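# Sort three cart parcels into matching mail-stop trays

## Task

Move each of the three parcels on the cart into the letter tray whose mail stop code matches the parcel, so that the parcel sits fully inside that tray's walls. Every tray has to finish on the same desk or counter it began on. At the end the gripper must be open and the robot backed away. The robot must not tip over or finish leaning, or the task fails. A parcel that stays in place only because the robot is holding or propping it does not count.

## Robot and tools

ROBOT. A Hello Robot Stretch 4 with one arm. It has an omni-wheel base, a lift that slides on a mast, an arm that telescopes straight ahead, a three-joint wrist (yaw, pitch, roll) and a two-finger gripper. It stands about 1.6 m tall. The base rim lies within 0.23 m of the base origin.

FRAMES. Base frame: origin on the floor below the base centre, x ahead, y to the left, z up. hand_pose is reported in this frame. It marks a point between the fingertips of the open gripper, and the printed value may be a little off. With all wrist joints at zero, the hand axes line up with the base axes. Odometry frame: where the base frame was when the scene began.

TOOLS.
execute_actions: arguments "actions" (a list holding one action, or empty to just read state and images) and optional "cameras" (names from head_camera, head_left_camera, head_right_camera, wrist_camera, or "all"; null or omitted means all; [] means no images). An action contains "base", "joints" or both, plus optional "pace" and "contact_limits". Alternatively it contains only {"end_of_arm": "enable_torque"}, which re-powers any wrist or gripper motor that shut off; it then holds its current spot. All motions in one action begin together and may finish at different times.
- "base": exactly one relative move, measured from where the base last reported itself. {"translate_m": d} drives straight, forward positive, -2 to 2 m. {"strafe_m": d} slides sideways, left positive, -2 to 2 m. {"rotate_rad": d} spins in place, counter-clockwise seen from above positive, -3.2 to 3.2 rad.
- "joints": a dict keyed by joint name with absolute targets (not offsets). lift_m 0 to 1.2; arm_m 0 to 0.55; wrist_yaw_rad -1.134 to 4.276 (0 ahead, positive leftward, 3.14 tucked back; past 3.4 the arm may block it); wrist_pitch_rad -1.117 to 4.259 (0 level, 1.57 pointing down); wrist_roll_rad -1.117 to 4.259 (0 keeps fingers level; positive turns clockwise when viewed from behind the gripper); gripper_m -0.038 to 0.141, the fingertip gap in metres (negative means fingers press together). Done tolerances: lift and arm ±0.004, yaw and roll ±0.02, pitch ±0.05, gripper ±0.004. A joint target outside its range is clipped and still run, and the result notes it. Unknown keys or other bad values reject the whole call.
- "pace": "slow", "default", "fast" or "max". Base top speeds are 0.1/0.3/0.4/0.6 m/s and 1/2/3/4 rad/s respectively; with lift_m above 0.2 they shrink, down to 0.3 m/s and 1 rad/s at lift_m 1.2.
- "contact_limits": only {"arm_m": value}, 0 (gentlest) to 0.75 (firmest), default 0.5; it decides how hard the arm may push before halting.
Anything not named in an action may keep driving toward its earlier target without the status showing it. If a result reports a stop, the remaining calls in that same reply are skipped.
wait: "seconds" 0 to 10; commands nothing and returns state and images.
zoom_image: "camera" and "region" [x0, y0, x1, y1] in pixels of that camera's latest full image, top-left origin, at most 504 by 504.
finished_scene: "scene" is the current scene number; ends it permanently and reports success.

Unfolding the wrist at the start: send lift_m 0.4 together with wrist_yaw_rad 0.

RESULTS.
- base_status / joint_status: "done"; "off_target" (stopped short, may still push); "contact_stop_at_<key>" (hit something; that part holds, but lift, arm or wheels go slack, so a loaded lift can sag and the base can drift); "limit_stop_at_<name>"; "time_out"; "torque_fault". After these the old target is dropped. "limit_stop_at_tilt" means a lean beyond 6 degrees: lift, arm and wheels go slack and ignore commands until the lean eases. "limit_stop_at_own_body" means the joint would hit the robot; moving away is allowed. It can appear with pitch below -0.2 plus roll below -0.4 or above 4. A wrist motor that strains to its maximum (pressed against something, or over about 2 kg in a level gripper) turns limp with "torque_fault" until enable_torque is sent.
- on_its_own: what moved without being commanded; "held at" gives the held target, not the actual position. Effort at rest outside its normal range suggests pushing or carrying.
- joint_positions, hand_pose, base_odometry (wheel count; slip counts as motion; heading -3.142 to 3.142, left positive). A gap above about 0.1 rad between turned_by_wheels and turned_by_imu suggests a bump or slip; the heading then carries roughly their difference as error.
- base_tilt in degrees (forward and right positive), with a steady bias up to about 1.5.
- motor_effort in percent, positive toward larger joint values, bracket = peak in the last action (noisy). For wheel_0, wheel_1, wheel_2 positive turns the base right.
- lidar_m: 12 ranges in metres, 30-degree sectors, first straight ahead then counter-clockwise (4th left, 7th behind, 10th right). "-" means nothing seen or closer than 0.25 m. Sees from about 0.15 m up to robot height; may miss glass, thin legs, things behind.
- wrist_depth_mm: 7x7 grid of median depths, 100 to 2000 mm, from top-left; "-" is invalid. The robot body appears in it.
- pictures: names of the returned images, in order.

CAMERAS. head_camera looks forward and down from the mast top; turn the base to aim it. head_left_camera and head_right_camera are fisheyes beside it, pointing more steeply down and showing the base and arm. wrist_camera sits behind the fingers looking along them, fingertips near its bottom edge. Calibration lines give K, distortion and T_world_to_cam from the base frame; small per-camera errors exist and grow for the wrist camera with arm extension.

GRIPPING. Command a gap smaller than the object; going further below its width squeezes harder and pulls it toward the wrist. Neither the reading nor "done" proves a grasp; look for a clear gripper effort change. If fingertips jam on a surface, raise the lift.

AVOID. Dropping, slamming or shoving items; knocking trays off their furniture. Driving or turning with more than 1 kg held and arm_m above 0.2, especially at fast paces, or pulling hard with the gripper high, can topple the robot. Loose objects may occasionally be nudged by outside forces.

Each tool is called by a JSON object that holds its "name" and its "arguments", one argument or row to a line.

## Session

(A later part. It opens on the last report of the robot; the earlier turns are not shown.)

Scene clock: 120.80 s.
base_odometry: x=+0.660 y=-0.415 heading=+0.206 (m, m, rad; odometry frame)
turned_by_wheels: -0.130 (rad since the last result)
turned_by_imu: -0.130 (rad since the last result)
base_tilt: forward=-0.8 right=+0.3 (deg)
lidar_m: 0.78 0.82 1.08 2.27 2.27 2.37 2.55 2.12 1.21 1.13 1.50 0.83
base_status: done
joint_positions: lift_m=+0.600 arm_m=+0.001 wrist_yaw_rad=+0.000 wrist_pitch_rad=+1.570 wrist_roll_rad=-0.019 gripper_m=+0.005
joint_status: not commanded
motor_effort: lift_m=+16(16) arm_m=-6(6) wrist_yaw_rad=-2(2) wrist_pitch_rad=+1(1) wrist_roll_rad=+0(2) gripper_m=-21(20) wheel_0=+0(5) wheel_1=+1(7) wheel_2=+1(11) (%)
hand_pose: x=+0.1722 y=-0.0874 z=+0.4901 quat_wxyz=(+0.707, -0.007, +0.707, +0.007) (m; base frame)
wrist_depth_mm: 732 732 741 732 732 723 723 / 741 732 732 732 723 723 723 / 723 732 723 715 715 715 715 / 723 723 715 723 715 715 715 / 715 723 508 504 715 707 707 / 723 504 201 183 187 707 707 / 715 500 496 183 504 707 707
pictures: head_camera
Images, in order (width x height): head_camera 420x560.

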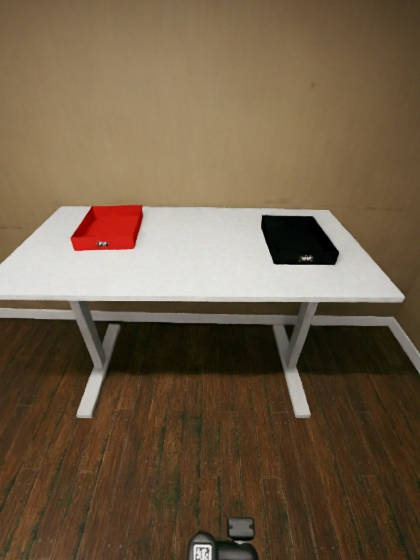

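{"name": "execute_actions", "arguments": {
  "actions": [
    {"base":{"strafe_m":-0.29},"joints":{"lift_m":1.0,"wrist_pitch_rad":0.5},"pace":"fast"}
  ],
  "cameras": ["head_camera","wrist_camera"]
}}

Scene clock: 131.83 s.
base_odometry: x=+0.719 y=-0.699 heading=+0.206 (m, m, rad; odometry frame)
turned_by_wheels: +0.000 (rad since the last result)
turned_by_imu: -0.002 (rad since the last result)
base_tilt: forward=-0.8 right=+0.4 (deg)
lidar_m: 0.79 0.82 1.12 2.55 2.50 2.67 2.54 1.71 0.91 0.84 1.20 0.84
base_status: done
joint_positions: lift_m=+1.000 arm_m=+0.001 wrist_yaw_rad=+0.000 wrist_pitch_rad=+0.502 wrist_roll_rad=-0.019 gripper_m=+0.005
joint_status: all done
motor_effort: lift_m=+26(26) arm_m=-5(6) wrist_yaw_rad=+0(2) wrist_pitch_rad=-6(10) wrist_roll_rad=-2(2) gripper_m=-20(20) wheel_0=+1(10) wheel_1=+1(11) wheel_2=+1(0) (%)
hand_pose: x=+0.4248 y=-0.0874 z=+1.0389 quat_wxyz=(+0.969, -0.009, +0.249, +0.002) (m; base frame)
wrist_depth_mm: 1255 1229 1229 1229 1229 1255 1255 / 1138 1281 1281 1078 1308 1336 1336 / 798 788 768 759 768 1397 1397 / 1499 1537 1537 1537 1537 1537 1499 / 1661 1618 1661 1618 1618 1618 1537 / 1618 1661 201 183 187 1618 1499 / 1366 1336 1336 182 1336 1336 1397
pictures: head_camera, wrist_camera
camera_calibration (this result's frames):
wrist_camera: T_world_to_cam=[[0.0256653, -0.99964, -0.00780431, -0.0815874], [-0.455086, -0.00473238, -0.890435, 1.18649], [0.890078, 0.0264049, -0.455043, 0.325351], [0, 0, 0, 1]] pos_world=[0.252459, -0.084534, 1.2039]
Images, in order (width x height): head_camera 420x560, wrist_camera 616x392.

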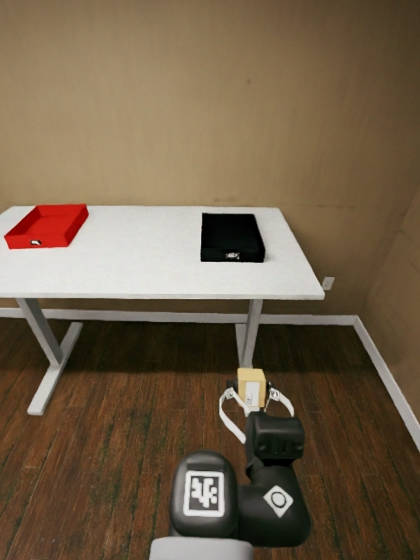

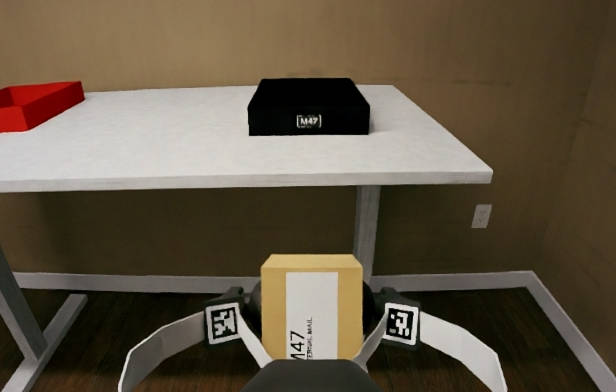

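{"name": "execute_actions", "arguments": {
  "actions": [
    {"base":{"translate_m":0.35},"joints":{"lift_m":1.2,"wrist_pitch_rad":1.57},"pace":"fast"}
  ],
  "cameras": []
}}

{"name": "execute_actions", "arguments": {
  "actions": [
    {"base":{"translate_m":0.17},"joints":{"arm_m":0.25},"pace":"fast"}
  ]
}}

Scene clock: 141.87 s.
base_odometry: x=+1.062 y=-0.627 heading=+0.206 (m, m, rad; odometry frame)
turned_by_wheels: +0.000 (rad since the last result)
turned_by_imu: -0.003 (rad since the last result)
base_tilt: forward=-0.7 right=+0.4 (deg)
lidar_m: 0.44 0.47 0.62 2.54 2.64 2.83 2.92 1.24 0.88 1.15 1.20 0.47
base_status: done
joint_positions: lift_m=+1.200 arm_m=+0.001 wrist_yaw_rad=+0.000 wrist_pitch_rad=+1.570 wrist_roll_rad=-0.019 gripper_m=+0.005
joint_status: all done
motor_effort: lift_m=+26(27) arm_m=-6(6) wrist_yaw_rad=-1(1) wrist_pitch_rad=+1(3) wrist_roll_rad=-2(0) gripper_m=-19(20) wheel_0=-1(5) wheel_1=+0(6) wheel_2=+1(9) (%)
hand_pose: x=+0.1721 y=-0.0874 z=+1.0893 quat_wxyz=(+0.707, -0.007, +0.707, +0.007) (m; base frame)
wrist_depth_mm: 1366 1366 1336 1336 1366 1336 1336 / 1336 1366 1366 1366 1336 1308 1336 / 1336 1366 1336 1336 1336 1336 1336 / 1336 1308 1308 1336 1336 1336 1308 / 1336 1336 1336 1098 1336 1308 1308 / 1308 1336 201 183 187 1308 1308 / 1308 1308 1308 182 1308 1308 1281
pictures: none
No camera images: the call's "cameras" was empty. Leave "cameras" out to get every camera's image.

Scene clock: 143.80 s.
base_odometry: x=+1.228 y=-0.592 heading=+0.206 (m, m, rad; odometry frame)
turned_by_wheels: +0.000 (rad since the last result)
turned_by_imu: -0.001 (rad since the last result)
base_tilt: forward=-0.8 right=+0.4 (deg)
lidar_m: 0.27 0.29 0.40 0.99 2.68 2.87 3.11 1.26 0.99 1.14 0.44 0.30
base_status: done
joint_positions: lift_m=+1.200 arm_m=+0.249 wrist_yaw_rad=+0.000 wrist_pitch_rad=+1.570 wrist_roll_rad=-0.019 gripper_m=+0.005
joint_status: all done
motor_effort: lift_m=+26(26) arm_m=+5(7) wrist_yaw_rad=-1(0) wrist_pitch_rad=+1(0) wrist_roll_rad=-1(0) gripper_m=-17(18) wheel_0=+0(5) wheel_1=+0(3) wheel_2=+2(7) (%)
hand_pose: x=+0.4201 y=-0.0874 z=+1.0893 quat_wxyz=(+0.707, -0.007, +0.707, +0.007) (m; base frame)
wrist_depth_mm: 375 373 370 368 366 370 368 / 373 370 368 366 364 368 368 / 373 370 368 366 364 364 364 / 370 370 366 366 366 364 362 / 366 366 366 364 364 362 364 / 366 364 201 183 187 362 362 / 364 364 362 182 359 359 359
pictures: head_camera, head_left_camera, head_right_camera, wrist_camera
camera_calibration (this result's frames):
wrist_camera: T_world_to_cam=[[0.00570557, -0.99964, -0.0262333, -0.0526177], [-0.999512, -0.0048954, -0.0308446, 0.521623], [0.0307051, 0.0263965, -0.99918, 1.30622], [0, 0, 0, 1]] pos_world=[0.481562, -0.0845247, 1.31986]
Images, in order (width x height): head_camera 420x560, head_left_camera 420x672, head_right_camera 420x672, wrist_camera 616x392.

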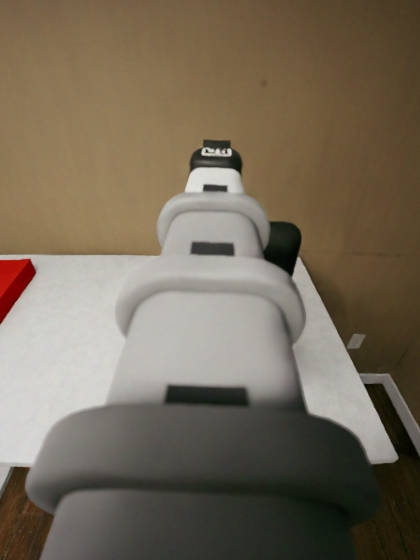

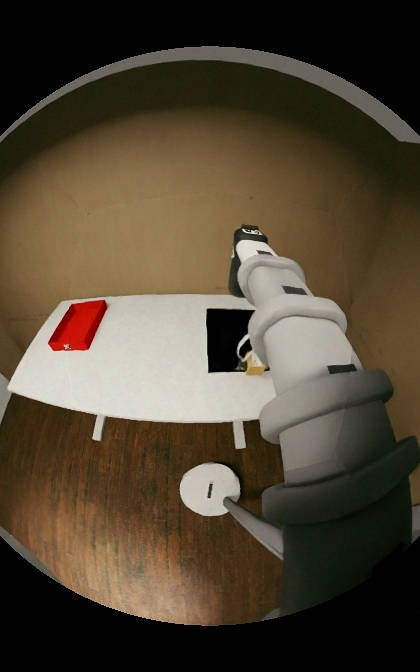

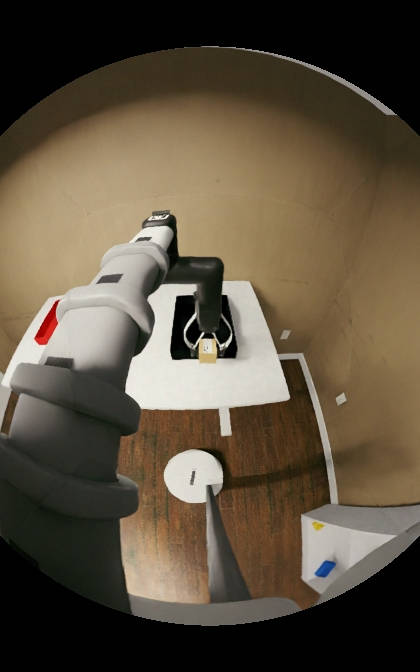

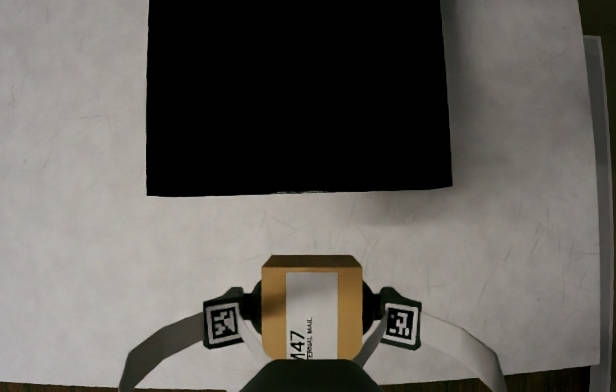

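{"name": "execute_actions", "arguments": {
  "actions": [
    {"joints":{"arm_m":0.48},"pace":"fast"}
  ],
  "cameras": []
}}

{"name": "execute_actions", "arguments": {
  "actions": [
    {"joints":{"lift_m":1.09}}
  ],
  "cameras": ["wrist_camera","head_right_camera"]
}}

Scene clock: 150.27 s.
base_odometry: x=+1.228 y=-0.592 heading=+0.206 (m, m, rad; odometry frame)
turned_by_wheels: +0.000 (rad since the last result)
turned_by_imu: -0.002 (rad since the last result)
base_tilt: forward=-0.7 right=+0.3 (deg)
lidar_m: 0.28 0.28 0.39 0.96 2.66 2.86 3.11 1.23 0.97 1.15 0.43 0.30
base_status: not commanded
joint_positions: lift_m=+1.200 arm_m=+0.479 wrist_yaw_rad=+0.000 wrist_pitch_rad=+1.570 wrist_roll_rad=-0.019 gripper_m=+0.005
joint_status: all done
motor_effort: lift_m=+26(26) arm_m=+7(7) wrist_yaw_rad=-1(1) wrist_pitch_rad=+1(0) wrist_roll_rad=+1(1) gripper_m=-20(20) wheel_0=+0(0) wheel_1=+0(0) wheel_2=+1(2) (%)
hand_pose: x=+0.6501 y=-0.0874 z=+1.0893 quat_wxyz=(+0.707, -0.007, +0.707, +0.007) (m; base frame)
wrist_depth_mm: 373 370 373 370 370 366 366 / 373 370 366 359 342 366 366 / 370 370 366 366 364 368 366 / 368 368 364 364 364 364 362 / 366 368 362 362 359 362 362 / 366 364 201 183 187 362 359 / 364 349 357 183 357 357 359
pictures: none
No camera images: the call's "cameras" was empty. Leave "cameras" out to get every camera's image.

Scene clock: 151.77 s.
base_odometry: x=+1.228 y=-0.592 heading=+0.206 (m, m, rad; odometry frame)
turned_by_wheels: +0.000 (rad since the last result)
turned_by_imu: -0.001 (rad since the last result)
base_tilt: forward=-0.8 right=+0.3 (deg)
lidar_m: 0.26 0.27 0.40 0.98 2.66 2.88 3.11 1.24 0.98 1.14 0.43 0.30
base_status: not commanded
joint_positions: lift_m=+1.090 arm_m=+0.479 wrist_yaw_rad=+0.000 wrist_pitch_rad=+1.570 wrist_roll_rad=-0.019 gripper_m=+0.005
joint_status: all done
motor_effort: lift_m=+15(14) arm_m=+7(6) wrist_yaw_rad=+0(1) wrist_pitch_rad=+2(1) wrist_roll_rad=-1(2) gripper_m=-18(21) wheel_0=+0(0) wheel_1=+0(0) wheel_2=+1(1) (%)
hand_pose: x=+0.6500 y=-0.0874 z=+0.9802 quat_wxyz=(+0.707, -0.007, +0.707, +0.007) (m; base frame)
wrist_depth_mm: 221 234 243 250 250 236 258 / 223 257 257 256 255 253 257 / 224 256 256 254 254 239 255 / 223 256 254 253 253 240 255 / 220 254 254 252 252 242 253 / 216 253 201 183 187 242 253 / 211 225 251 182 250 191 251
pictures: head_right_camera, wrist_camera
camera_calibration (this result's frames):
wrist_camera: T_world_to_cam=[[0.00565958, -0.99964, -0.0262338, -0.0567608], [-0.999515, -0.00485174, -0.0307561, 0.747986], [0.0306177, 0.0263951, -0.999183, 1.19022], [0, 0, 0, 1]] pos_world=[0.711502, -0.0845274, 1.21077]
Images, in order (width x height): head_right_camera 420x672, wrist_camera 616x392.

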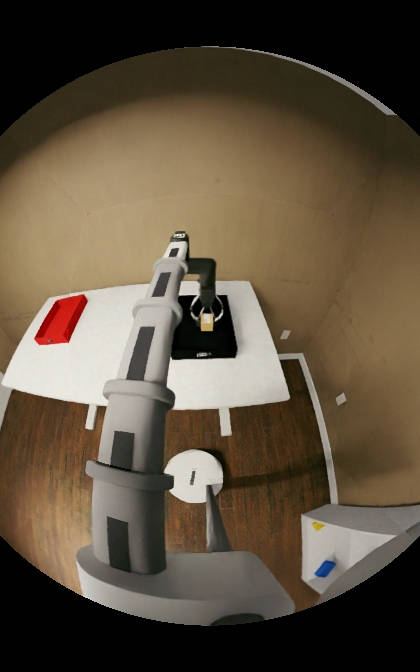

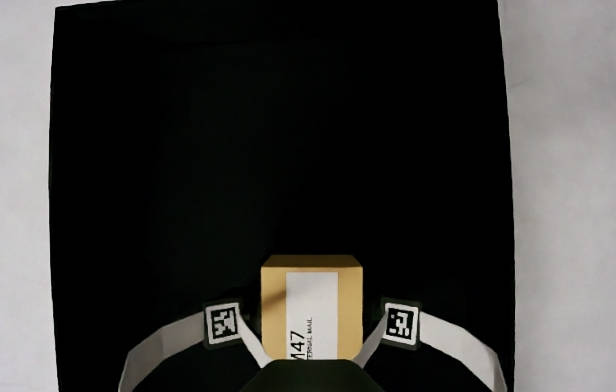

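{"name": "execute_actions", "arguments": {
  "actions": [
    {"joints":{"gripper_m":0.068},"pace":"slow"}
  ],
  "cameras": []
}}

{"name": "execute_actions", "arguments": {
  "actions": [
    {"joints":{"lift_m":1.2},"pace":"fast"}
  ],
  "cameras": ["wrist_camera"]
}}

{"name": "execute_actions", "arguments": {
  "actions": [
    {"base":{"translate_m":-0.4},"joints":{"arm_m":0},"pace":"fast"}
  ],
  "cameras": []
}}

{"name": "execute_actions", "arguments": {
  "actions": [
    {"base":{"rotate_rad":-0.647},"joints":{"lift_m":0.9},"pace":"max"}
  ],
  "cameras": []
}}

{"name": "execute_actions", "arguments": {
  "actions": [
    {"base":{"translate_m":-2.0},"pace":"max"}
  ],
  "cameras": []
}}

{"name": "execute_actions", "arguments": {
  "actions": [
    {"base":{"translate_m":-0.45},"pace":"max"}
  ],
  "cameras": []
}}

{"name": "execute_actions", "arguments": {
  "actions": [
    {"base":{"rotate_rad":2.217},"joints":{"lift_m":1.0},"pace":"max"}
  ],
  "cameras": ["head_left_camera"]
}}

{"name": "execute_actions", "arguments": {
  "actions": [
    {"base":{"translate_m":0.12},"joints":{"arm_m":0.3},"pace":"fast"}
  ],
  "cameras": ["wrist_camera"]
}}

Scene clock: 171.27 s.
base_odometry: x=+1.228 y=-0.592 heading=+0.206 (m, m, rad; odometry frame)
turned_by_wheels: +0.000 (rad since the last result)
turned_by_imu: -0.002 (rad since the last result)
base_tilt: forward=-0.6 right=+0.3 (deg)
lidar_m: 0.26 0.27 0.40 0.96 2.68 2.84 3.14 1.22 0.99 1.14 0.41 0.30
base_status: not commanded
joint_positions: lift_m=+1.090 arm_m=+0.479 wrist_yaw_rad=+0.000 wrist_pitch_rad=+1.570 wrist_roll_rad=-0.019 gripper_m=+0.068
joint_status: all done
motor_effort: lift_m=+15(15) arm_m=+6(6) wrist_yaw_rad=-2(1) wrist_pitch_rad=+1(1) wrist_roll_rad=+0(0) gripper_m=-3(21) wheel_0=+0(0) wheel_1=+0(0) wheel_2=+1(2) (%)
hand_pose: x=+0.6500 y=-0.0874 z=+0.9802 quat_wxyz=(+0.707, -0.007, +0.707, +0.007) (m; base frame)
wrist_depth_mm: 220 234 243 250 249 236 258 / 224 258 256 256 255 253 257 / 224 256 256 255 255 238 256 / 223 255 254 254 253 240 254 / 220 254 254 253 252 243 254 / 216 253 213 202 219 242 252 / 212 247 251 146 250 206 251
pictures: none
No camera images: the call's "cameras" was empty. Leave "cameras" out to get every camera's image.

Scene clock: 172.50 s.
base_odometry: x=+1.228 y=-0.592 heading=+0.206 (m, m, rad; odometry frame)
turned_by_wheels: +0.000 (rad since the last result)
turned_by_imu: +0.000 (rad since the last result)
base_tilt: forward=-0.6 right=+0.4 (deg)
lidar_m: 0.27 0.29 0.39 0.97 2.66 2.83 3.13 1.24 0.99 1.13 0.45 0.30
base_status: not commanded
joint_positions: lift_m=+1.200 arm_m=+0.479 wrist_yaw_rad=+0.000 wrist_pitch_rad=+1.570 wrist_roll_rad=-0.019 gripper_m=+0.068
joint_status: all done
motor_effort: lift_m=+26(27) arm_m=+6(6) wrist_yaw_rad=-2(2) wrist_pitch_rad=+1(0) wrist_roll_rad=+1(1) gripper_m=-2(2) wheel_0=+0(0) wheel_1=+0(0) wheel_2=+2(2) (%)
hand_pose: x=+0.6500 y=-0.0874 z=+1.0893 quat_wxyz=(+0.707, -0.007, +0.707, +0.007) (m; base frame)
wrist_depth_mm: 373 373 370 370 370 368 368 / 373 373 366 359 340 366 366 / 370 370 366 366 366 366 364 / 368 368 364 364 364 364 364 / 366 368 362 359 362 364 362 / 364 364 213 359 220 362 359 / 364 364 359 146 357 359 357
pictures: wrist_camera
camera_calibration (this result's frames):
wrist_camera: T_world_to_cam=[[0.00565891, -0.99964, -0.0262339, -0.053899], [-0.999516, -0.00485167, -0.0307331, 0.751313], [0.0305947, 0.0263951, -0.999183, 1.29922], [0, 0, 0, 1]] pos_world=[0.711505, -0.0845274, 1.31983]
Images, in order (width x height): wrist_camera 616x392.

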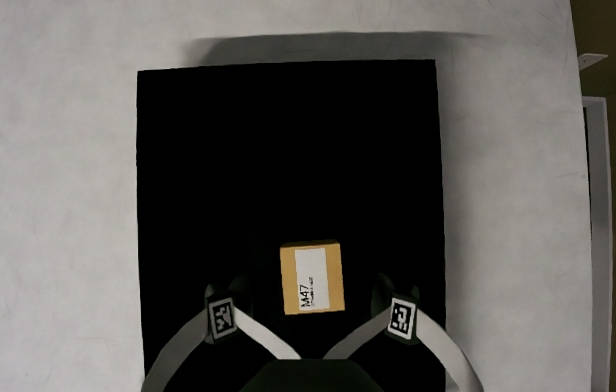

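Scene clock: 175.30 s.
base_odometry: x=+0.837 y=-0.674 heading=+0.206 (m, m, rad; odometry frame)
turned_by_wheels: +0.000 (rad since the last result)
turned_by_imu: -0.001 (rad since the last result)
base_tilt: forward=-0.8 right=+0.5 (deg)
lidar_m: 0.67 0.68 0.94 2.53 2.57 2.80 2.68 1.21 0.88 0.86 1.22 0.73
base_status: done
joint_positions: lift_m=+1.200 arm_m=+0.001 wrist_yaw_rad=+0.000 wrist_pitch_rad=+1.570 wrist_roll_rad=-0.019 gripper_m=+0.068
joint_status: all done
motor_effort: lift_m=+26(26) arm_m=-6(8) wrist_yaw_rad=-2(2) wrist_pitch_rad=+0(0) wrist_roll_rad=-1(0) gripper_m=+1(0) wheel_0=+0(4) wheel_1=-1(7) wheel_2=-1(10) (%)
hand_pose: x=+0.1721 y=-0.0874 z=+1.0893 quat_wxyz=(+0.707, -0.007, +0.707, +0.007) (m; base frame)
wrist_depth_mm: 1366 1336 1336 1366 1366 1336 1366 / 1366 1336 1336 1308 1336 1336 1308 / 1366 1308 1336 1336 1336 1336 1336 / 1308 1366 1336 1308 1308 1336 1308 / 1336 1336 1336 1118 1308 1308 1308 / 1336 1336 213 1098 220 1336 1229 / 1308 1308 1336 146 1308 1308 1182
pictures: none
No camera images: the call's "cameras" was empty. Leave "cameras" out to get every camera's image.

Scene clock: 177.20 s.
base_odometry: x=+0.837 y=-0.674 heading=-0.441 (m, m, rad; odometry frame)
turned_by_wheels: -0.647 (rad since the last result)
turned_by_imu: -0.647 (rad since the last result)
base_tilt: forward=-0.7 right=+0.4 (deg)
lidar_m: 0.74 0.67 0.68 0.85 2.54 2.61 2.58 2.65 1.98 0.92 0.84 1.17
base_status: done
joint_positions: lift_m=+0.900 arm_m=+0.001 wrist_yaw_rad=+0.000 wrist_pitch_rad=+1.570 wrist_roll_rad=-0.019 gripper_m=+0.068
joint_status: all done
motor_effort: lift_m=+15(20) arm_m=-6(6) wrist_yaw_rad=-1(1) wrist_pitch_rad=+1(0) wrist_roll_rad=-2(1) gripper_m=-1(1) wheel_0=-1(5) wheel_1=+3(3) wheel_2=+0(6) (%)
hand_pose: x=+0.1722 y=-0.0874 z=+0.7901 quat_wxyz=(+0.707, -0.007, +0.707, +0.007) (m; base frame)
wrist_depth_mm: 1042 1042 1025 1042 1042 1042 1025 / 1042 1042 1042 1042 1025 1025 1008 / 1042 1025 1025 1042 1042 1025 1025 / 1008 1042 1008 1008 1025 1008 1008 / 1025 1025 820 809 1025 1008 1008 / 1025 1008 213 798 220 1008 1008 / 1025 1025 788 146 1008 1008 991
pictures: none
No camera images: the call's "cameras" was empty. Leave "cameras" out to get every camera's image.

Scene clock: 183.80 s.
base_odometry: x=-0.972 y=+0.179 heading=-0.441 (m, m, rad; odometry frame)
turned_by_wheels: +0.000 (rad since the last result)
turned_by_imu: +0.000 (rad since the last result)
base_tilt: forward=-0.5 right=+0.3 (deg)
lidar_m: 2.47 2.24 2.23 1.44 0.77 0.77 1.70 1.08 1.09 1.35 2.39 2.18
base_status: done
joint_positions: lift_m=+0.900 arm_m=+0.001 wrist_yaw_rad=+0.000 wrist_pitch_rad=+1.570 wrist_roll_rad=-0.019 gripper_m=+0.068
joint_status: not commanded
motor_effort: lift_m=+15(15) arm_m=-6(6) wrist_yaw_rad=-2(1) wrist_pitch_rad=+1(1) wrist_roll_rad=+1(1) gripper_m=-1(2) wheel_0=+0(5) wheel_1=+0(7) wheel_2=+0(12) (%)
hand_pose: x=+0.1722 y=-0.0874 z=+0.7901 quat_wxyz=(+0.707, -0.007, +0.707, +0.007) (m; base frame)
wrist_depth_mm: 1042 1060 1042 1042 1025 1042 1025 / 1042 1042 1025 1042 1025 1025 1025 / 1042 1042 1025 1025 1025 1025 1025 / 1025 1025 1042 1025 1025 1025 1025 / 1025 1025 820 809 1025 1025 1008 / 1025 1025 213 798 220 1008 1008 / 1025 1008 788 147 1008 1008 1008
pictures: none
No camera images: the call's "cameras" was empty. Leave "cameras" out to get every camera's image.

Scene clock: 186.43 s.
base_odometry: x=-1.379 y=+0.371 heading=-0.441 (m, m, rad; odometry frame)
turned_by_wheels: +0.000 (rad since the last result)
turned_by_imu: +0.000 (rad since the last result)
base_tilt: forward=-0.6 right=+0.5 (deg)
lidar_m: 2.88 2.63 1.81 0.52 0.47 0.50 1.36 0.75 0.74 0.92 1.84 2.60
base_status: done
joint_positions: lift_m=+0.900 arm_m=+0.001 wrist_yaw_rad=+0.000 wrist_pitch_rad=+1.570 wrist_roll_rad=-0.019 gripper_m=+0.068
joint_status: not commanded
motor_effort: lift_m=+15(15) arm_m=-6(6) wrist_yaw_rad=-1(0) wrist_pitch_rad=+0(1) wrist_roll_rad=+0(1) gripper_m=-3(1) wheel_0=-1(7) wheel_1=+2(4) wheel_2=-1(13) (%)
hand_pose: x=+0.1722 y=-0.0874 z=+0.7901 quat_wxyz=(+0.707, -0.007, +0.707, +0.007) (m; base frame)
wrist_depth_mm: 1042 1025 1025 1042 1025 1025 1042 / 1042 1042 1042 1025 1025 1025 1025 / 1042 1042 1042 1025 1025 1025 1025 / 1025 1025 1042 1042 1025 1025 1008 / 1025 1025 798 798 1025 1025 1008 / 1008 1008 214 798 220 1008 1008 / 878 1008 788 146 1008 1008 1008
pictures: none
No camera images: the call's "cameras" was empty. Leave "cameras" out to get every camera's image.

Scene clock: 188.90 s.
base_odometry: x=-1.379 y=+0.371 heading=+1.776 (m, m, rad; odometry frame)
turned_by_wheels: +2.217 (rad since the last result)
turned_by_imu: +2.213 (rad since the last result)
base_tilt: forward=-0.8 right=+0.5 (deg)
lidar_m: 0.49 0.52 1.40 0.72 0.75 1.02 2.70 2.60 2.75 2.65 1.53 0.50
base_status: done
joint_positions: lift_m=+1.000 arm_m=+0.001 wrist_yaw_rad=+0.000 wrist_pitch_rad=+1.570 wrist_roll_rad=-0.019 gripper_m=+0.068
joint_status: all done
motor_effort: lift_m=+24(29) arm_m=-6(5) wrist_yaw_rad=-1(2) wrist_pitch_rad=+1(1) wrist_roll_rad=-2(2) gripper_m=-3(3) wheel_0=+1(5) wheel_1=-1(7) wheel_2=+0(8) (%)
hand_pose: x=+0.1722 y=-0.0874 z=+0.8894 quat_wxyz=(+0.707, -0.007, +0.707, +0.007) (m; base frame)
wrist_depth_mm: 1138 1160 732 741 732 1138 1118 / 1138 1138 1008 1008 1008 1138 1118 / 1138 1138 1138 1138 1118 1118 1118 / 1138 1138 1118 1138 1118 1118 1118 / 1138 1138 931 917 1138 1118 1098 / 1118 1118 214 891 220 1098 1118 / 1118 1118 917 147 1118 1098 1098
pictures: head_left_camera
Images, in order (width x height): head_left_camera 420x672.

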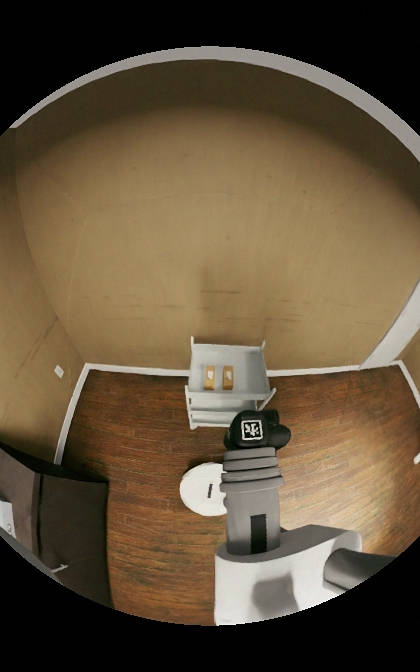

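Scene clock: 190.60 s.
base_odometry: x=-1.404 y=+0.489 heading=+1.776 (m, m, rad; odometry frame)
turned_by_wheels: +0.000 (rad since the last result)
turned_by_imu: -0.001 (rad since the last result)
base_tilt: forward=-0.5 right=+0.4 (deg)
lidar_m: 0.36 0.39 1.32 0.76 0.76 1.03 2.82 2.70 2.73 2.67 1.36 0.39
base_status: done
joint_positions: lift_m=+1.000 arm_m=+0.299 wrist_yaw_rad=+0.000 wrist_pitch_rad=+1.570 wrist_roll_rad=-0.019 gripper_m=+0.068
joint_status: all done
motor_effort: lift_m=+24(24) arm_m=+6(6) wrist_yaw_rad=-1(2) wrist_pitch_rad=+1(0) wrist_roll_rad=+1(0) gripper_m=-1(3) wheel_0=-2(3) wheel_1=+1(8) wheel_2=+0(9) (%)
hand_pose: x=+0.4701 y=-0.0874 z=+0.8894 quat_wxyz=(+0.707, -0.007, +0.707, +0.007) (m; base frame)
wrist_depth_mm: 878 609 615 627 621 798 891 / 1138 459 459 459 459 455 1138 / 1160 455 459 459 455 455 1138 / 1138 459 404 402 452 452 1118 / 1138 455 402 402 452 452 1098 / 1138 439 213 449 220 449 1098 / 1118 1098 904 146 1098 379 1098
pictures: wrist_camera
camera_calibration (this result's frames):
wrist_camera: T_world_to_cam=[[0.00567849, -0.99964, -0.0262335, -0.0581322], [-0.999513, -0.00486914, -0.0308132, 0.565375], [0.0306743, 0.0263957, -0.999181, 1.10503], [0, 0, 0, 1]] pos_world=[0.531534, -0.0845264, 1.12002]
Images, in order (width x height): wrist_camera 616x392.

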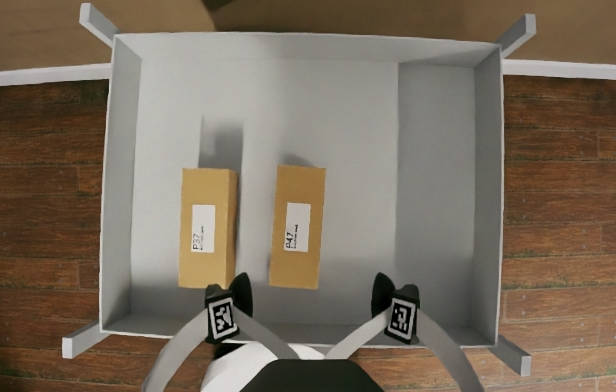

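{"name": "execute_actions", "arguments": {
  "actions": [
    {"base":{"strafe_m":0.017},"joints":{"arm_m":0.335,"lift_m":0.85}}
  ],
  "cameras": ["wrist_camera"]
}}

Scene clock: 196.63 s.
base_odometry: x=-1.420 y=+0.485 heading=+1.776 (m, m, rad; odometry frame)
turned_by_wheels: +0.000 (rad since the last result)
turned_by_imu: -0.002 (rad since the last result)
base_tilt: forward=-0.8 right=+0.5 (deg)
lidar_m: 0.35 0.39 1.34 0.77 0.73 1.02 2.82 2.71 2.77 2.66 1.35 0.38
base_status: done
joint_positions: lift_m=+0.850 arm_m=+0.334 wrist_yaw_rad=+0.000 wrist_pitch_rad=+1.570 wrist_roll_rad=-0.019 gripper_m=+0.068
joint_status: all done
motor_effort: lift_m=+14(24) arm_m=+6(7) wrist_yaw_rad=-2(0) wrist_pitch_rad=+0(0) wrist_roll_rad=+0(1) gripper_m=-2(1) wheel_0=+0(9) wheel_1=+0(6) wheel_2=+0(0) (%)
hand_pose: x=+0.5050 y=-0.0874 z=+0.7402 quat_wxyz=(+0.707, -0.007, +0.707, +0.007) (m; base frame)
wrist_depth_mm: 274 307 307 307 303 294 294 / 278 307 309 307 307 304 304 / 283 307 306 306 304 304 304 / 286 306 306 304 304 303 303 / 286 253 298 252 301 301 300 / 286 252 213 250 220 300 300 / 285 251 266 146 300 298 297
pictures: wrist_camera
camera_calibration (this result's frames):
wrist_camera: T_world_to_cam=[[0.00556633, -0.99964, -0.0262347, -0.0621879], [-0.99952, -0.00476269, -0.0305962, 0.595518], [0.0304602, 0.0263925, -0.999187, 0.954958], [0, 0, 0, 1]] pos_world=[0.566491, -0.0845329, 0.970772]
Images, in order (width x height): wrist_camera 616x392.

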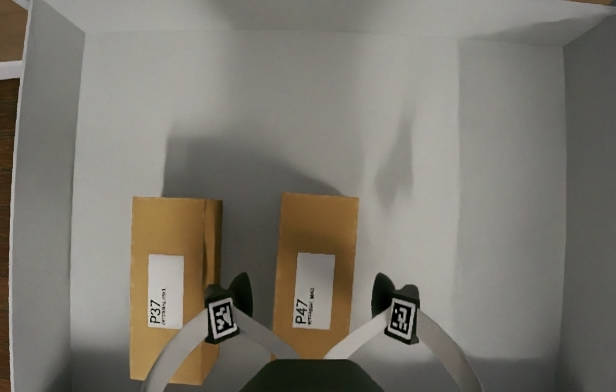

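{"name": "execute_actions", "arguments": {
  "actions": [
    {"joints":{"lift_m":0.794},"pace":"slow"}
  ],
  "cameras": ["wrist_camera"]
}}

{"name": "execute_actions", "arguments": {
  "actions": [
    {"joints":{"gripper_m":0.003}}
  ],
  "cameras": []
}}

{"name": "execute_actions", "arguments": {
  "actions": [
    {"joints":{"lift_m":1.0},"pace":"fast"}
  ],
  "cameras": ["wrist_camera"]
}}

Scene clock: 204.10 s.
base_odometry: x=-1.420 y=+0.485 heading=+1.776 (m, m, rad; odometry frame)
turned_by_wheels: +0.000 (rad since the last result)
turned_by_imu: -0.002 (rad since the last result)
base_tilt: forward=-0.8 right=+0.5 (deg)
lidar_m: 0.35 0.38 1.32 0.75 0.74 1.00 2.82 2.72 2.79 2.68 1.36 0.39
base_status: not commanded
joint_positions: lift_m=+0.795 arm_m=+0.334 wrist_yaw_rad=+0.000 wrist_pitch_rad=+1.570 wrist_roll_rad=-0.019 gripper_m=+0.068
joint_status: all done
motor_effort: lift_m=+14(12) arm_m=+6(6) wrist_yaw_rad=+0(1) wrist_pitch_rad=+0(1) wrist_roll_rad=+0(1) gripper_m=-2(1) wheel_0=+0(0) wheel_1=+0(0) wheel_2=+0(0) (%)
hand_pose: x=+0.5050 y=-0.0874 z=+0.6842 quat_wxyz=(+0.707, -0.007, +0.707, +0.007) (m; base frame)
wrist_depth_mm: 254 253 253 251 251 250 250 / 252 252 251 250 250 249 249 / 252 251 251 249 248 249 248 / 250 198 248 196 248 246 247 / 249 196 248 196 247 247 245 / 249 196 211 195 200 245 244 / 249 195 246 146 245 244 243
pictures: wrist_camera
camera_calibration (this result's frames):
wrist_camera: T_world_to_cam=[[0.00556657, -0.99964, -0.0262347, -0.0636567], [-0.99952, -0.00476293, -0.0305962, 0.593807], [0.0304602, 0.0263925, -0.999187, 0.899022], [0, 0, 0, 1]] pos_world=[0.566492, -0.0845329, 0.91479]
Images, in order (width x height): wrist_camera 616x392.

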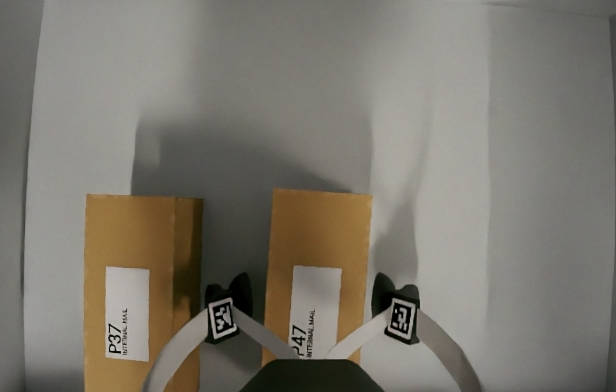

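Scene clock: 205.53 s.
base_odometry: x=-1.420 y=+0.485 heading=+1.776 (m, m, rad; odometry frame)
turned_by_wheels: +0.000 (rad since the last result)
turned_by_imu: -0.001 (rad since the last result)
base_tilt: forward=-0.9 right=+0.5 (deg)
lidar_m: 0.37 0.38 1.31 0.75 0.72 1.00 2.80 2.72 2.79 2.67 1.36 0.37
base_status: not commanded
joint_positions: lift_m=+0.794 arm_m=+0.334 wrist_yaw_rad=+0.000 wrist_pitch_rad=+1.570 wrist_roll_rad=-0.019 gripper_m=+0.003
joint_status: all done
motor_effort: lift_m=+14(14) arm_m=+6(6) wrist_yaw_rad=-2(2) wrist_pitch_rad=+1(1) wrist_roll_rad=+0(0) gripper_m=-21(23) wheel_0=+0(0) wheel_1=+0(0) wheel_2=+0(0) (%)
hand_pose: x=+0.5050 y=-0.0874 z=+0.6842 quat_wxyz=(+0.707, -0.007, +0.707, +0.007) (m; base frame)
wrist_depth_mm: 253 253 252 252 251 250 249 / 253 252 252 250 250 249 249 / 251 251 250 249 249 248 248 / 250 197 248 182 248 248 247 / 250 196 248 181 247 246 245 / 249 195 200 180 191 245 245 / 247 195 236 180 245 243 243
pictures: none
No camera images: the call's "cameras" was empty. Leave "cameras" out to get every camera's image.

Scene clock: 207.10 s.
base_odometry: x=-1.420 y=+0.485 heading=+1.776 (m, m, rad; odometry frame)
turned_by_wheels: +0.000 (rad since the last result)
turned_by_imu: -0.001 (rad since the last result)
base_tilt: forward=-0.7 right=+0.3 (deg)
lidar_m: 0.36 0.37 1.32 0.76 0.74 1.01 2.82 2.72 2.80 2.68 1.34 0.38
base_status: not commanded
joint_positions: lift_m=+1.000 arm_m=+0.334 wrist_yaw_rad=+0.000 wrist_pitch_rad=+1.570 wrist_roll_rad=-0.019 gripper_m=+0.003
joint_status: all done
motor_effort: lift_m=+26(22) arm_m=+6(6) wrist_yaw_rad=-3(1) wrist_pitch_rad=+1(1) wrist_roll_rad=+0(3) gripper_m=-22(22) wheel_0=+0(1) wheel_1=+0(0) wheel_2=+0(0) (%)
hand_pose: x=+0.5050 y=-0.0874 z=+0.8892 quat_wxyz=(+0.707, -0.007, +0.707, +0.007) (m; base frame)
wrist_depth_mm: 798 768 820 831 831 809 809 / 1060 462 459 459 455 455 1098 / 1118 455 455 455 455 452 1118 / 1118 459 455 182 452 452 1118 / 1138 455 418 181 452 449 1098 / 1118 452 199 180 191 449 1098 / 1118 366 402 180 384 370 1098
pictures: wrist_camera
camera_calibration (this result's frames):
wrist_camera: T_world_to_cam=[[0.00556721, -0.99964, -0.0262346, -0.0582786], [-0.99952, -0.00476303, -0.0306168, 0.600111], [0.0304808, 0.0263925, -0.999187, 1.10386], [0, 0, 0, 1]] pos_world=[0.5665, -0.0845329, 1.11981]
Images, in order (width x height): wrist_camera 616x392.

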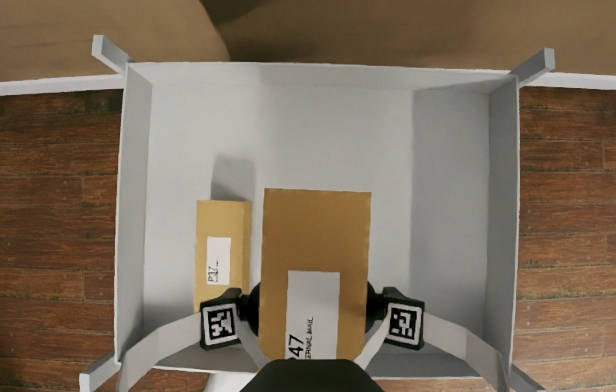

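{"name": "execute_actions", "arguments": {
  "actions": [
    {"base":{"translate_m":-0.6},"joints":{"arm_m":0},"pace":"fast"}
  ],
  "cameras": []
}}

{"name": "execute_actions", "arguments": {
  "actions": [
    {"base":{"rotate_rad":1.57},"joints":{"wrist_pitch_rad":0.5},"pace":"fast"}
  ],
  "cameras": ["wrist_camera","head_camera"]
}}

Scene clock: 216.07 s.
base_odometry: x=-1.298 y=-0.102 heading=+1.776 (m, m, rad; odometry frame)
turned_by_wheels: +0.000 (rad since the last result)
turned_by_imu: -0.001 (rad since the last result)
base_tilt: forward=-0.8 right=+0.4 (deg)
lidar_m: 0.96 1.58 0.72 0.70 0.72 0.98 2.20 2.17 2.78 2.62 2.25 0.99
base_status: done
joint_positions: lift_m=+1.000 arm_m=+0.001 wrist_yaw_rad=+0.000 wrist_pitch_rad=+1.570 wrist_roll_rad=-0.019 gripper_m=+0.003
joint_status: all done
motor_effort: lift_m=+26(26) arm_m=-6(8) wrist_yaw_rad=+0(1) wrist_pitch_rad=+0(2) wrist_roll_rad=-1(1) gripper_m=-20(21) wheel_0=+0(7) wheel_1=+2(5) wheel_2=-1(10) (%)
hand_pose: x=+0.1721 y=-0.0874 z=+0.8893 quat_wxyz=(+0.707, -0.007, +0.707, +0.007) (m; base frame)
wrist_depth_mm: 1160 1138 1138 1138 1138 1138 1138 / 1160 1138 1138 1138 1138 1138 1118 / 1138 1138 1138 1138 1138 1118 1138 / 1118 1138 1138 182 1118 1118 1098 / 1138 1138 931 181 1138 1118 1118 / 1138 1118 200 181 191 1098 1098 / 1118 1138 1008 180 1098 1098 1098
pictures: none
No camera images: the call's "cameras" was empty. Leave "cameras" out to get every camera's image.

Scene clock: 218.33 s.
base_odometry: x=-1.298 y=-0.102 heading=-2.937 (m, m, rad; odometry frame)
turned_by_wheels: +1.570 (rad since the last result)
turned_by_imu: +1.567 (rad since the last result)
base_tilt: forward=-0.7 right=+0.5 (deg)
lidar_m: 0.69 0.71 0.96 2.19 2.17 2.89 3.50 2.21 1.00 0.96 1.60 0.75
base_status: done
joint_positions: lift_m=+1.000 arm_m=+0.001 wrist_yaw_rad=+0.000 wrist_pitch_rad=+0.503 wrist_roll_rad=-0.019 gripper_m=+0.003
joint_status: all done
motor_effort: lift_m=+26(26) arm_m=-6(6) wrist_yaw_rad=-1(0) wrist_pitch_rad=-7(10) wrist_roll_rad=+0(2) gripper_m=-22(21) wheel_0=-1(6) wheel_1=+0(6) wheel_2=+0(9) (%)
hand_pose: x=+0.4248 y=-0.0874 z=+1.0388 quat_wxyz=(+0.969, -0.009, +0.249, +0.002) (m; base frame)
wrist_depth_mm: 991 991 1008 1008 1008 976 1008 / 1060 1078 1060 1060 1060 1060 1060 / 917 904 891 891 891 1118 1138 / 634 634 627 182 627 627 1255 / 591 585 591 181 591 591 1308 / 647 647 200 180 191 668 1464 / 707 691 699 179 707 715 1397
pictures: head_camera, wrist_camera
camera_calibration (this result's frames):
wrist_camera: T_world_to_cam=[[0.0255446, -0.999642, -0.00790963, -0.0814427], [-0.455437, -0.00459399, -0.890256, 1.18635], [0.889902, 0.0263436, -0.455391, 0.325791], [0, 0, 0, 1]] pos_world=[0.252466, -0.084546, 1.20387]
Images, in order (width x height): head_camera 420x560, wrist_camera 616x392.

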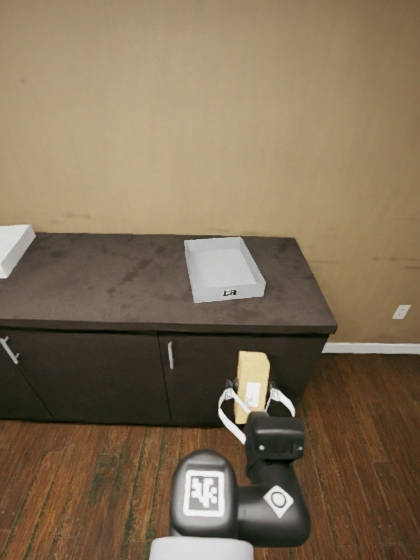

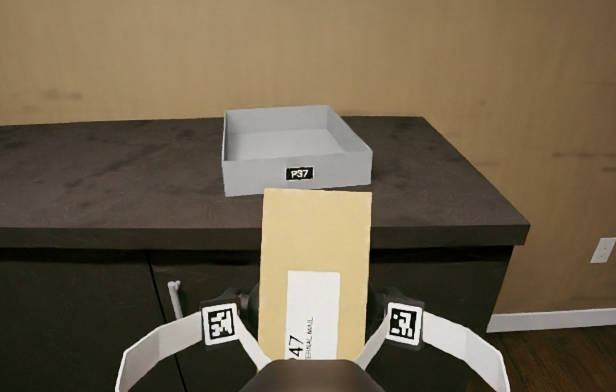

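{"name": "execute_actions", "arguments": {
  "actions": [
    {"base":{"rotate_rad":3.075},"joints":{"wrist_pitch_rad":1.57,"lift_m":0.8},"pace":"max"}
  ],
  "cameras": []
}}

{"name": "execute_actions", "arguments": {
  "actions": [
    {"base":{"translate_m":2.0},"joints":{"lift_m":1.2},"pace":"max"}
  ],
  "cameras": []
}}

{"name": "execute_actions", "arguments": {
  "actions": [
    {"base":{"rotate_rad":0.075},"pace":"fast"}
  ],
  "cameras": []
}}

{"name": "execute_actions", "arguments": {
  "actions": [
    {"base":{"translate_m":0.3},"joints":{"arm_m":0.4},"pace":"fast"}
  ],
  "cameras": ["wrist_camera","head_right_camera"]
}}

Scene clock: 233.70 s.
base_odometry: x=-1.298 y=-0.102 heading=+0.138 (m, m, rad; odometry frame)
turned_by_wheels: +3.075 (rad since the last result)
turned_by_imu: +3.068 (rad since the last result)
base_tilt: forward=-0.7 right=+0.3 (deg)
lidar_m: 2.61 2.32 1.02 0.96 1.56 0.72 0.68 0.72 0.95 2.20 2.15 2.55
base_status: done
joint_positions: lift_m=+0.800 arm_m=+0.001 wrist_yaw_rad=+0.000 wrist_pitch_rad=+1.570 wrist_roll_rad=-0.019 gripper_m=+0.003
joint_status: all done
motor_effort: lift_m=+17(22) arm_m=-6(6) wrist_yaw_rad=-1(1) wrist_pitch_rad=+0(3) wrist_roll_rad=-1(1) gripper_m=-22(21) wheel_0=-1(6) wheel_1=+1(0) wheel_2=-1(6) (%)
hand_pose: x=+0.1722 y=-0.0874 z=+0.6900 quat_wxyz=(+0.707, -0.007, +0.707, +0.007) (m; base frame)
wrist_depth_mm: 946 946 946 946 946 946 917 / 946 946 946 931 931 917 917 / 946 931 917 931 931 917 917 / 931 931 917 182 917 917 917 / 931 931 715 181 917 917 904 / 931 931 200 180 191 904 917 / 917 917 699 179 904 904 904
pictures: none
No camera images: the call's "cameras" was empty. Leave "cameras" out to get every camera's image.

Scene clock: 240.03 s.
base_odometry: x=+0.683 y=+0.173 heading=+0.138 (m, m, rad; odometry frame)
turned_by_wheels: +0.000 (rad since the last result)
turned_by_imu: -0.005 (rad since the last result)
base_tilt: forward=-0.6 right=+0.3 (deg)
lidar_m: 0.59 0.62 1.74 1.64 1.72 2.00 2.77 2.78 1.87 1.77 0.99 0.65
base_status: done
joint_positions: lift_m=+1.200 arm_m=+0.001 wrist_yaw_rad=+0.000 wrist_pitch_rad=+1.570 wrist_roll_rad=-0.019 gripper_m=+0.003
joint_status: all done
motor_effort: lift_m=+25(25) arm_m=-6(6) wrist_yaw_rad=-3(0) wrist_pitch_rad=+2(0) wrist_roll_rad=-1(1) gripper_m=-22(20) wheel_0=+0(5) wheel_1=+0(4) wheel_2=+1(9) (%)
hand_pose: x=+0.1722 y=-0.0874 z=+1.0893 quat_wxyz=(+0.707, -0.007, +0.707, +0.007) (m; base frame)
wrist_depth_mm: 1366 1336 1366 1366 1336 1336 1308 / 1366 1336 1366 1308 1308 1336 1336 / 1336 1336 1308 1336 1336 1308 1308 / 1336 1336 1336 182 1336 1308 1336 / 1308 1336 1336 181 1336 1336 1308 / 1336 1308 200 180 191 1336 1308 / 1336 1336 1308 179 1308 1281 1308
pictures: none
No camera images: the call's "cameras" was empty. Leave "cameras" out to get every camera's image.

Scene clock: 240.87 s.
base_odometry: x=+0.683 y=+0.173 heading=+0.213 (m, m, rad; odometry frame)
turned_by_wheels: +0.075 (rad since the last result)
turned_by_imu: +0.074 (rad since the last result)
base_tilt: forward=-0.7 right=+0.5 (deg)
lidar_m: 0.59 0.66 1.68 1.64 1.72 1.99 2.74 2.82 1.84 1.77 0.90 0.63
base_status: done
joint_positions: lift_m=+1.200 arm_m=+0.001 wrist_yaw_rad=+0.000 wrist_pitch_rad=+1.570 wrist_roll_rad=-0.019 gripper_m=+0.003
joint_status: not commanded
motor_effort: lift_m=+25(25) arm_m=-6(6) wrist_yaw_rad=-1(1) wrist_pitch_rad=+1(1) wrist_roll_rad=+1(2) gripper_m=-21(21) wheel_0=-1(2) wheel_1=-1(5) wheel_2=+0(4) (%)
hand_pose: x=+0.1722 y=-0.0874 z=+1.0893 quat_wxyz=(+0.707, -0.007, +0.707, +0.007) (m; base frame)
wrist_depth_mm: 1366 1366 1366 1366 1336 1336 1308 / 1366 1366 1336 1336 1308 1336 1336 / 1366 1336 1308 1336 1336 1308 1308 / 1366 1336 1308 182 1308 1336 1336 / 1336 1308 1336 181 1308 1308 1308 / 1308 1308 200 180 191 1308 1281 / 1336 1336 1308 179 1308 1281 1308
pictures: none
No camera images: the call's "cameras" was empty. Leave "cameras" out to get every camera's image.

Scene clock: 243.33 s.
base_odometry: x=+0.976 y=+0.236 heading=+0.213 (m, m, rad; odometry frame)
turned_by_wheels: +0.000 (rad since the last result)
turned_by_imu: -0.002 (rad since the last result)
base_tilt: forward=-0.7 right=+0.5 (deg)
lidar_m: 0.30 0.31 1.60 1.64 1.73 2.23 3.04 2.93 1.82 1.32 0.47 0.32
base_status: done
joint_positions: lift_m=+1.200 arm_m=+0.399 wrist_yaw_rad=+0.000 wrist_pitch_rad=+1.570 wrist_roll_rad=-0.019 gripper_m=+0.003
joint_status: all done
motor_effort: lift_m=+25(25) arm_m=+5(7) wrist_yaw_rad=+0(3) wrist_pitch_rad=+1(0) wrist_roll_rad=-1(1) gripper_m=-22(21) wheel_0=-1(5) wheel_1=+0(6) wheel_2=+2(9) (%)
hand_pose: x=+0.5702 y=-0.0874 z=+1.0893 quat_wxyz=(+0.707, -0.007, +0.707, +0.007) (m; base frame)
wrist_depth_mm: 375 373 373 368 368 366 334 / 373 373 370 366 366 366 327 / 373 368 368 366 364 364 334 / 368 368 366 181 362 362 349 / 366 366 366 181 364 364 362 / 366 366 200 180 191 359 359 / 364 364 362 179 359 357 359
pictures: head_right_camera, wrist_camera
camera_calibration (this result's frames):
wrist_camera: T_world_to_cam=[[0.00572542, -0.999639, -0.0262332, -0.0534837], [-0.999511, -0.00491459, -0.0308693, 0.671621], [0.0307292, 0.0263971, -0.999179, 1.30165], [0, 0, 0, 1]] pos_world=[0.6316, -0.0845236, 1.31991]
Images, in order (width x height): head_right_camera 420x672, wrist_camera 616x392.

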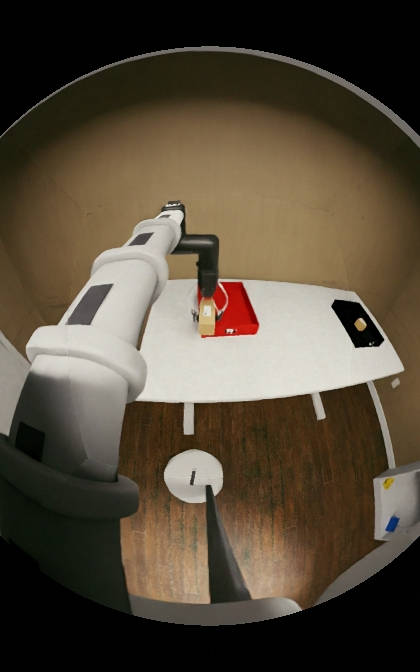

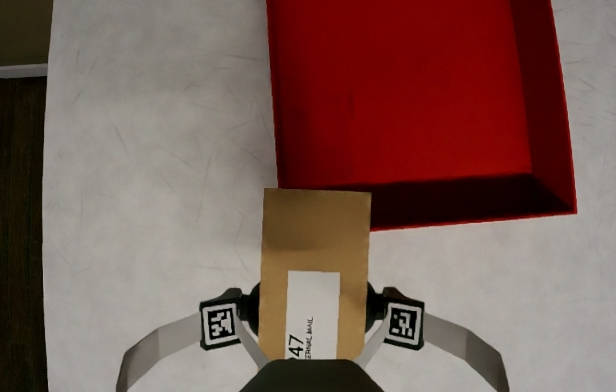

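{"name": "execute_actions", "arguments": {
  "actions": [
    {"base":{"strafe_m":-0.083},"joints":{"arm_m":0.55},"pace":"fast"}
  ],
  "cameras": []
}}

{"name": "execute_actions", "arguments": {
  "actions": [
    {"base":{"translate_m":0.04},"joints":{"lift_m":1.16}}
  ],
  "cameras": ["wrist_camera","head_right_camera"]
}}

Scene clock: 251.40 s.
base_odometry: x=+0.994 y=+0.155 heading=+0.213 (m, m, rad; odometry frame)
turned_by_wheels: +0.000 (rad since the last result)
turned_by_imu: -0.002 (rad since the last result)
base_tilt: forward=-0.8 right=+0.3 (deg)
lidar_m: 0.29 0.30 1.61 1.71 1.82 2.30 3.05 2.81 1.76 1.87 0.46 0.32
base_status: done
joint_positions: lift_m=+1.200 arm_m=+0.549 wrist_yaw_rad=+0.000 wrist_pitch_rad=+1.570 wrist_roll_rad=-0.019 gripper_m=+0.003
joint_status: all done
motor_effort: lift_m=+25(25) arm_m=+6(8) wrist_yaw_rad=-3(3) wrist_pitch_rad=+1(0) wrist_roll_rad=-1(0) gripper_m=-24(21) wheel_0=+0(7) wheel_1=+0(8) wheel_2=+1(4) (%)
hand_pose: x=+0.7198 y=-0.0874 z=+1.0893 quat_wxyz=(+0.707, -0.007, +0.707, +0.007) (m; base frame)
wrist_depth_mm: 373 373 342 359 357 368 368 / 370 370 368 368 366 366 366 / 368 368 366 366 364 364 364 / 368 368 366 181 364 364 359 / 368 368 362 181 362 362 362 / 366 364 200 180 191 359 359 / 362 364 336 180 340 319 357
pictures: none
No camera images: the call's "cameras" was empty. Leave "cameras" out to get every camera's image.

Scene clock: 252.50 s.
base_odometry: x=+1.033 y=+0.163 heading=+0.213 (m, m, rad; odometry frame)
turned_by_wheels: +0.000 (rad since the last result)
turned_by_imu: -0.001 (rad since the last result)
base_tilt: forward=-0.7 right=+0.4 (deg)
lidar_m: 0.25 0.28 1.54 1.71 1.82 2.33 3.11 2.80 1.77 1.16 0.39 0.28
base_status: done
joint_positions: lift_m=+1.160 arm_m=+0.549 wrist_yaw_rad=+0.000 wrist_pitch_rad=+1.570 wrist_roll_rad=-0.019 gripper_m=+0.003
joint_status: all done
motor_effort: lift_m=+15(24) arm_m=+6(6) wrist_yaw_rad=-2(1) wrist_pitch_rad=+1(1) wrist_roll_rad=+0(2) gripper_m=-22(21) wheel_0=-2(5) wheel_1=+0(6) wheel_2=+2(7) (%)
hand_pose: x=+0.7198 y=-0.0874 z=+1.0502 quat_wxyz=(+0.707, -0.007, +0.707, +0.007) (m; base frame)
wrist_depth_mm: 332 332 314 300 303 329 327 / 332 330 327 325 325 327 325 / 332 329 325 325 324 325 325 / 329 327 327 182 324 322 324 / 327 327 322 181 320 320 324 / 327 324 200 180 191 320 322 / 325 285 320 179 319 281 319
pictures: head_right_camera, wrist_camera
camera_calibration (this result's frames):
wrist_camera: T_world_to_cam=[[0.00554984, -0.99964, -0.0262341, -0.0552409], [-0.999517, -0.00474347, -0.0307003, 0.819809], [0.0305648, 0.0263919, -0.999184, 1.25803], [0, 0, 0, 1]] pos_world=[0.781269, -0.0845341, 1.28073]
Images, in order (width x height): head_right_camera 420x672, wrist_camera 616x392.

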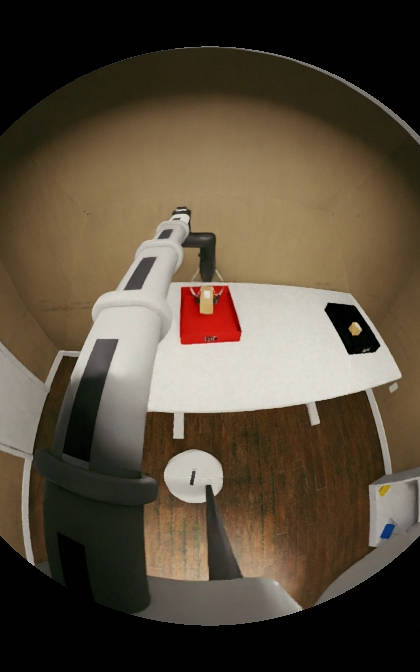

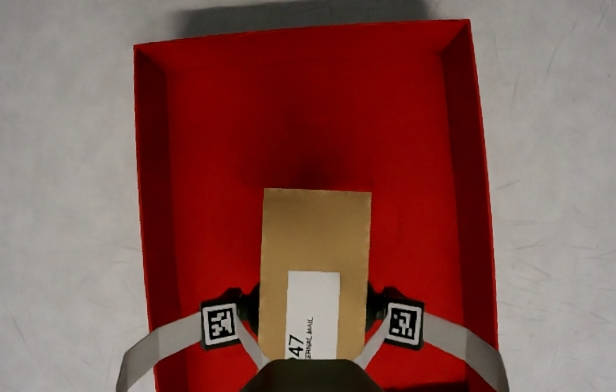

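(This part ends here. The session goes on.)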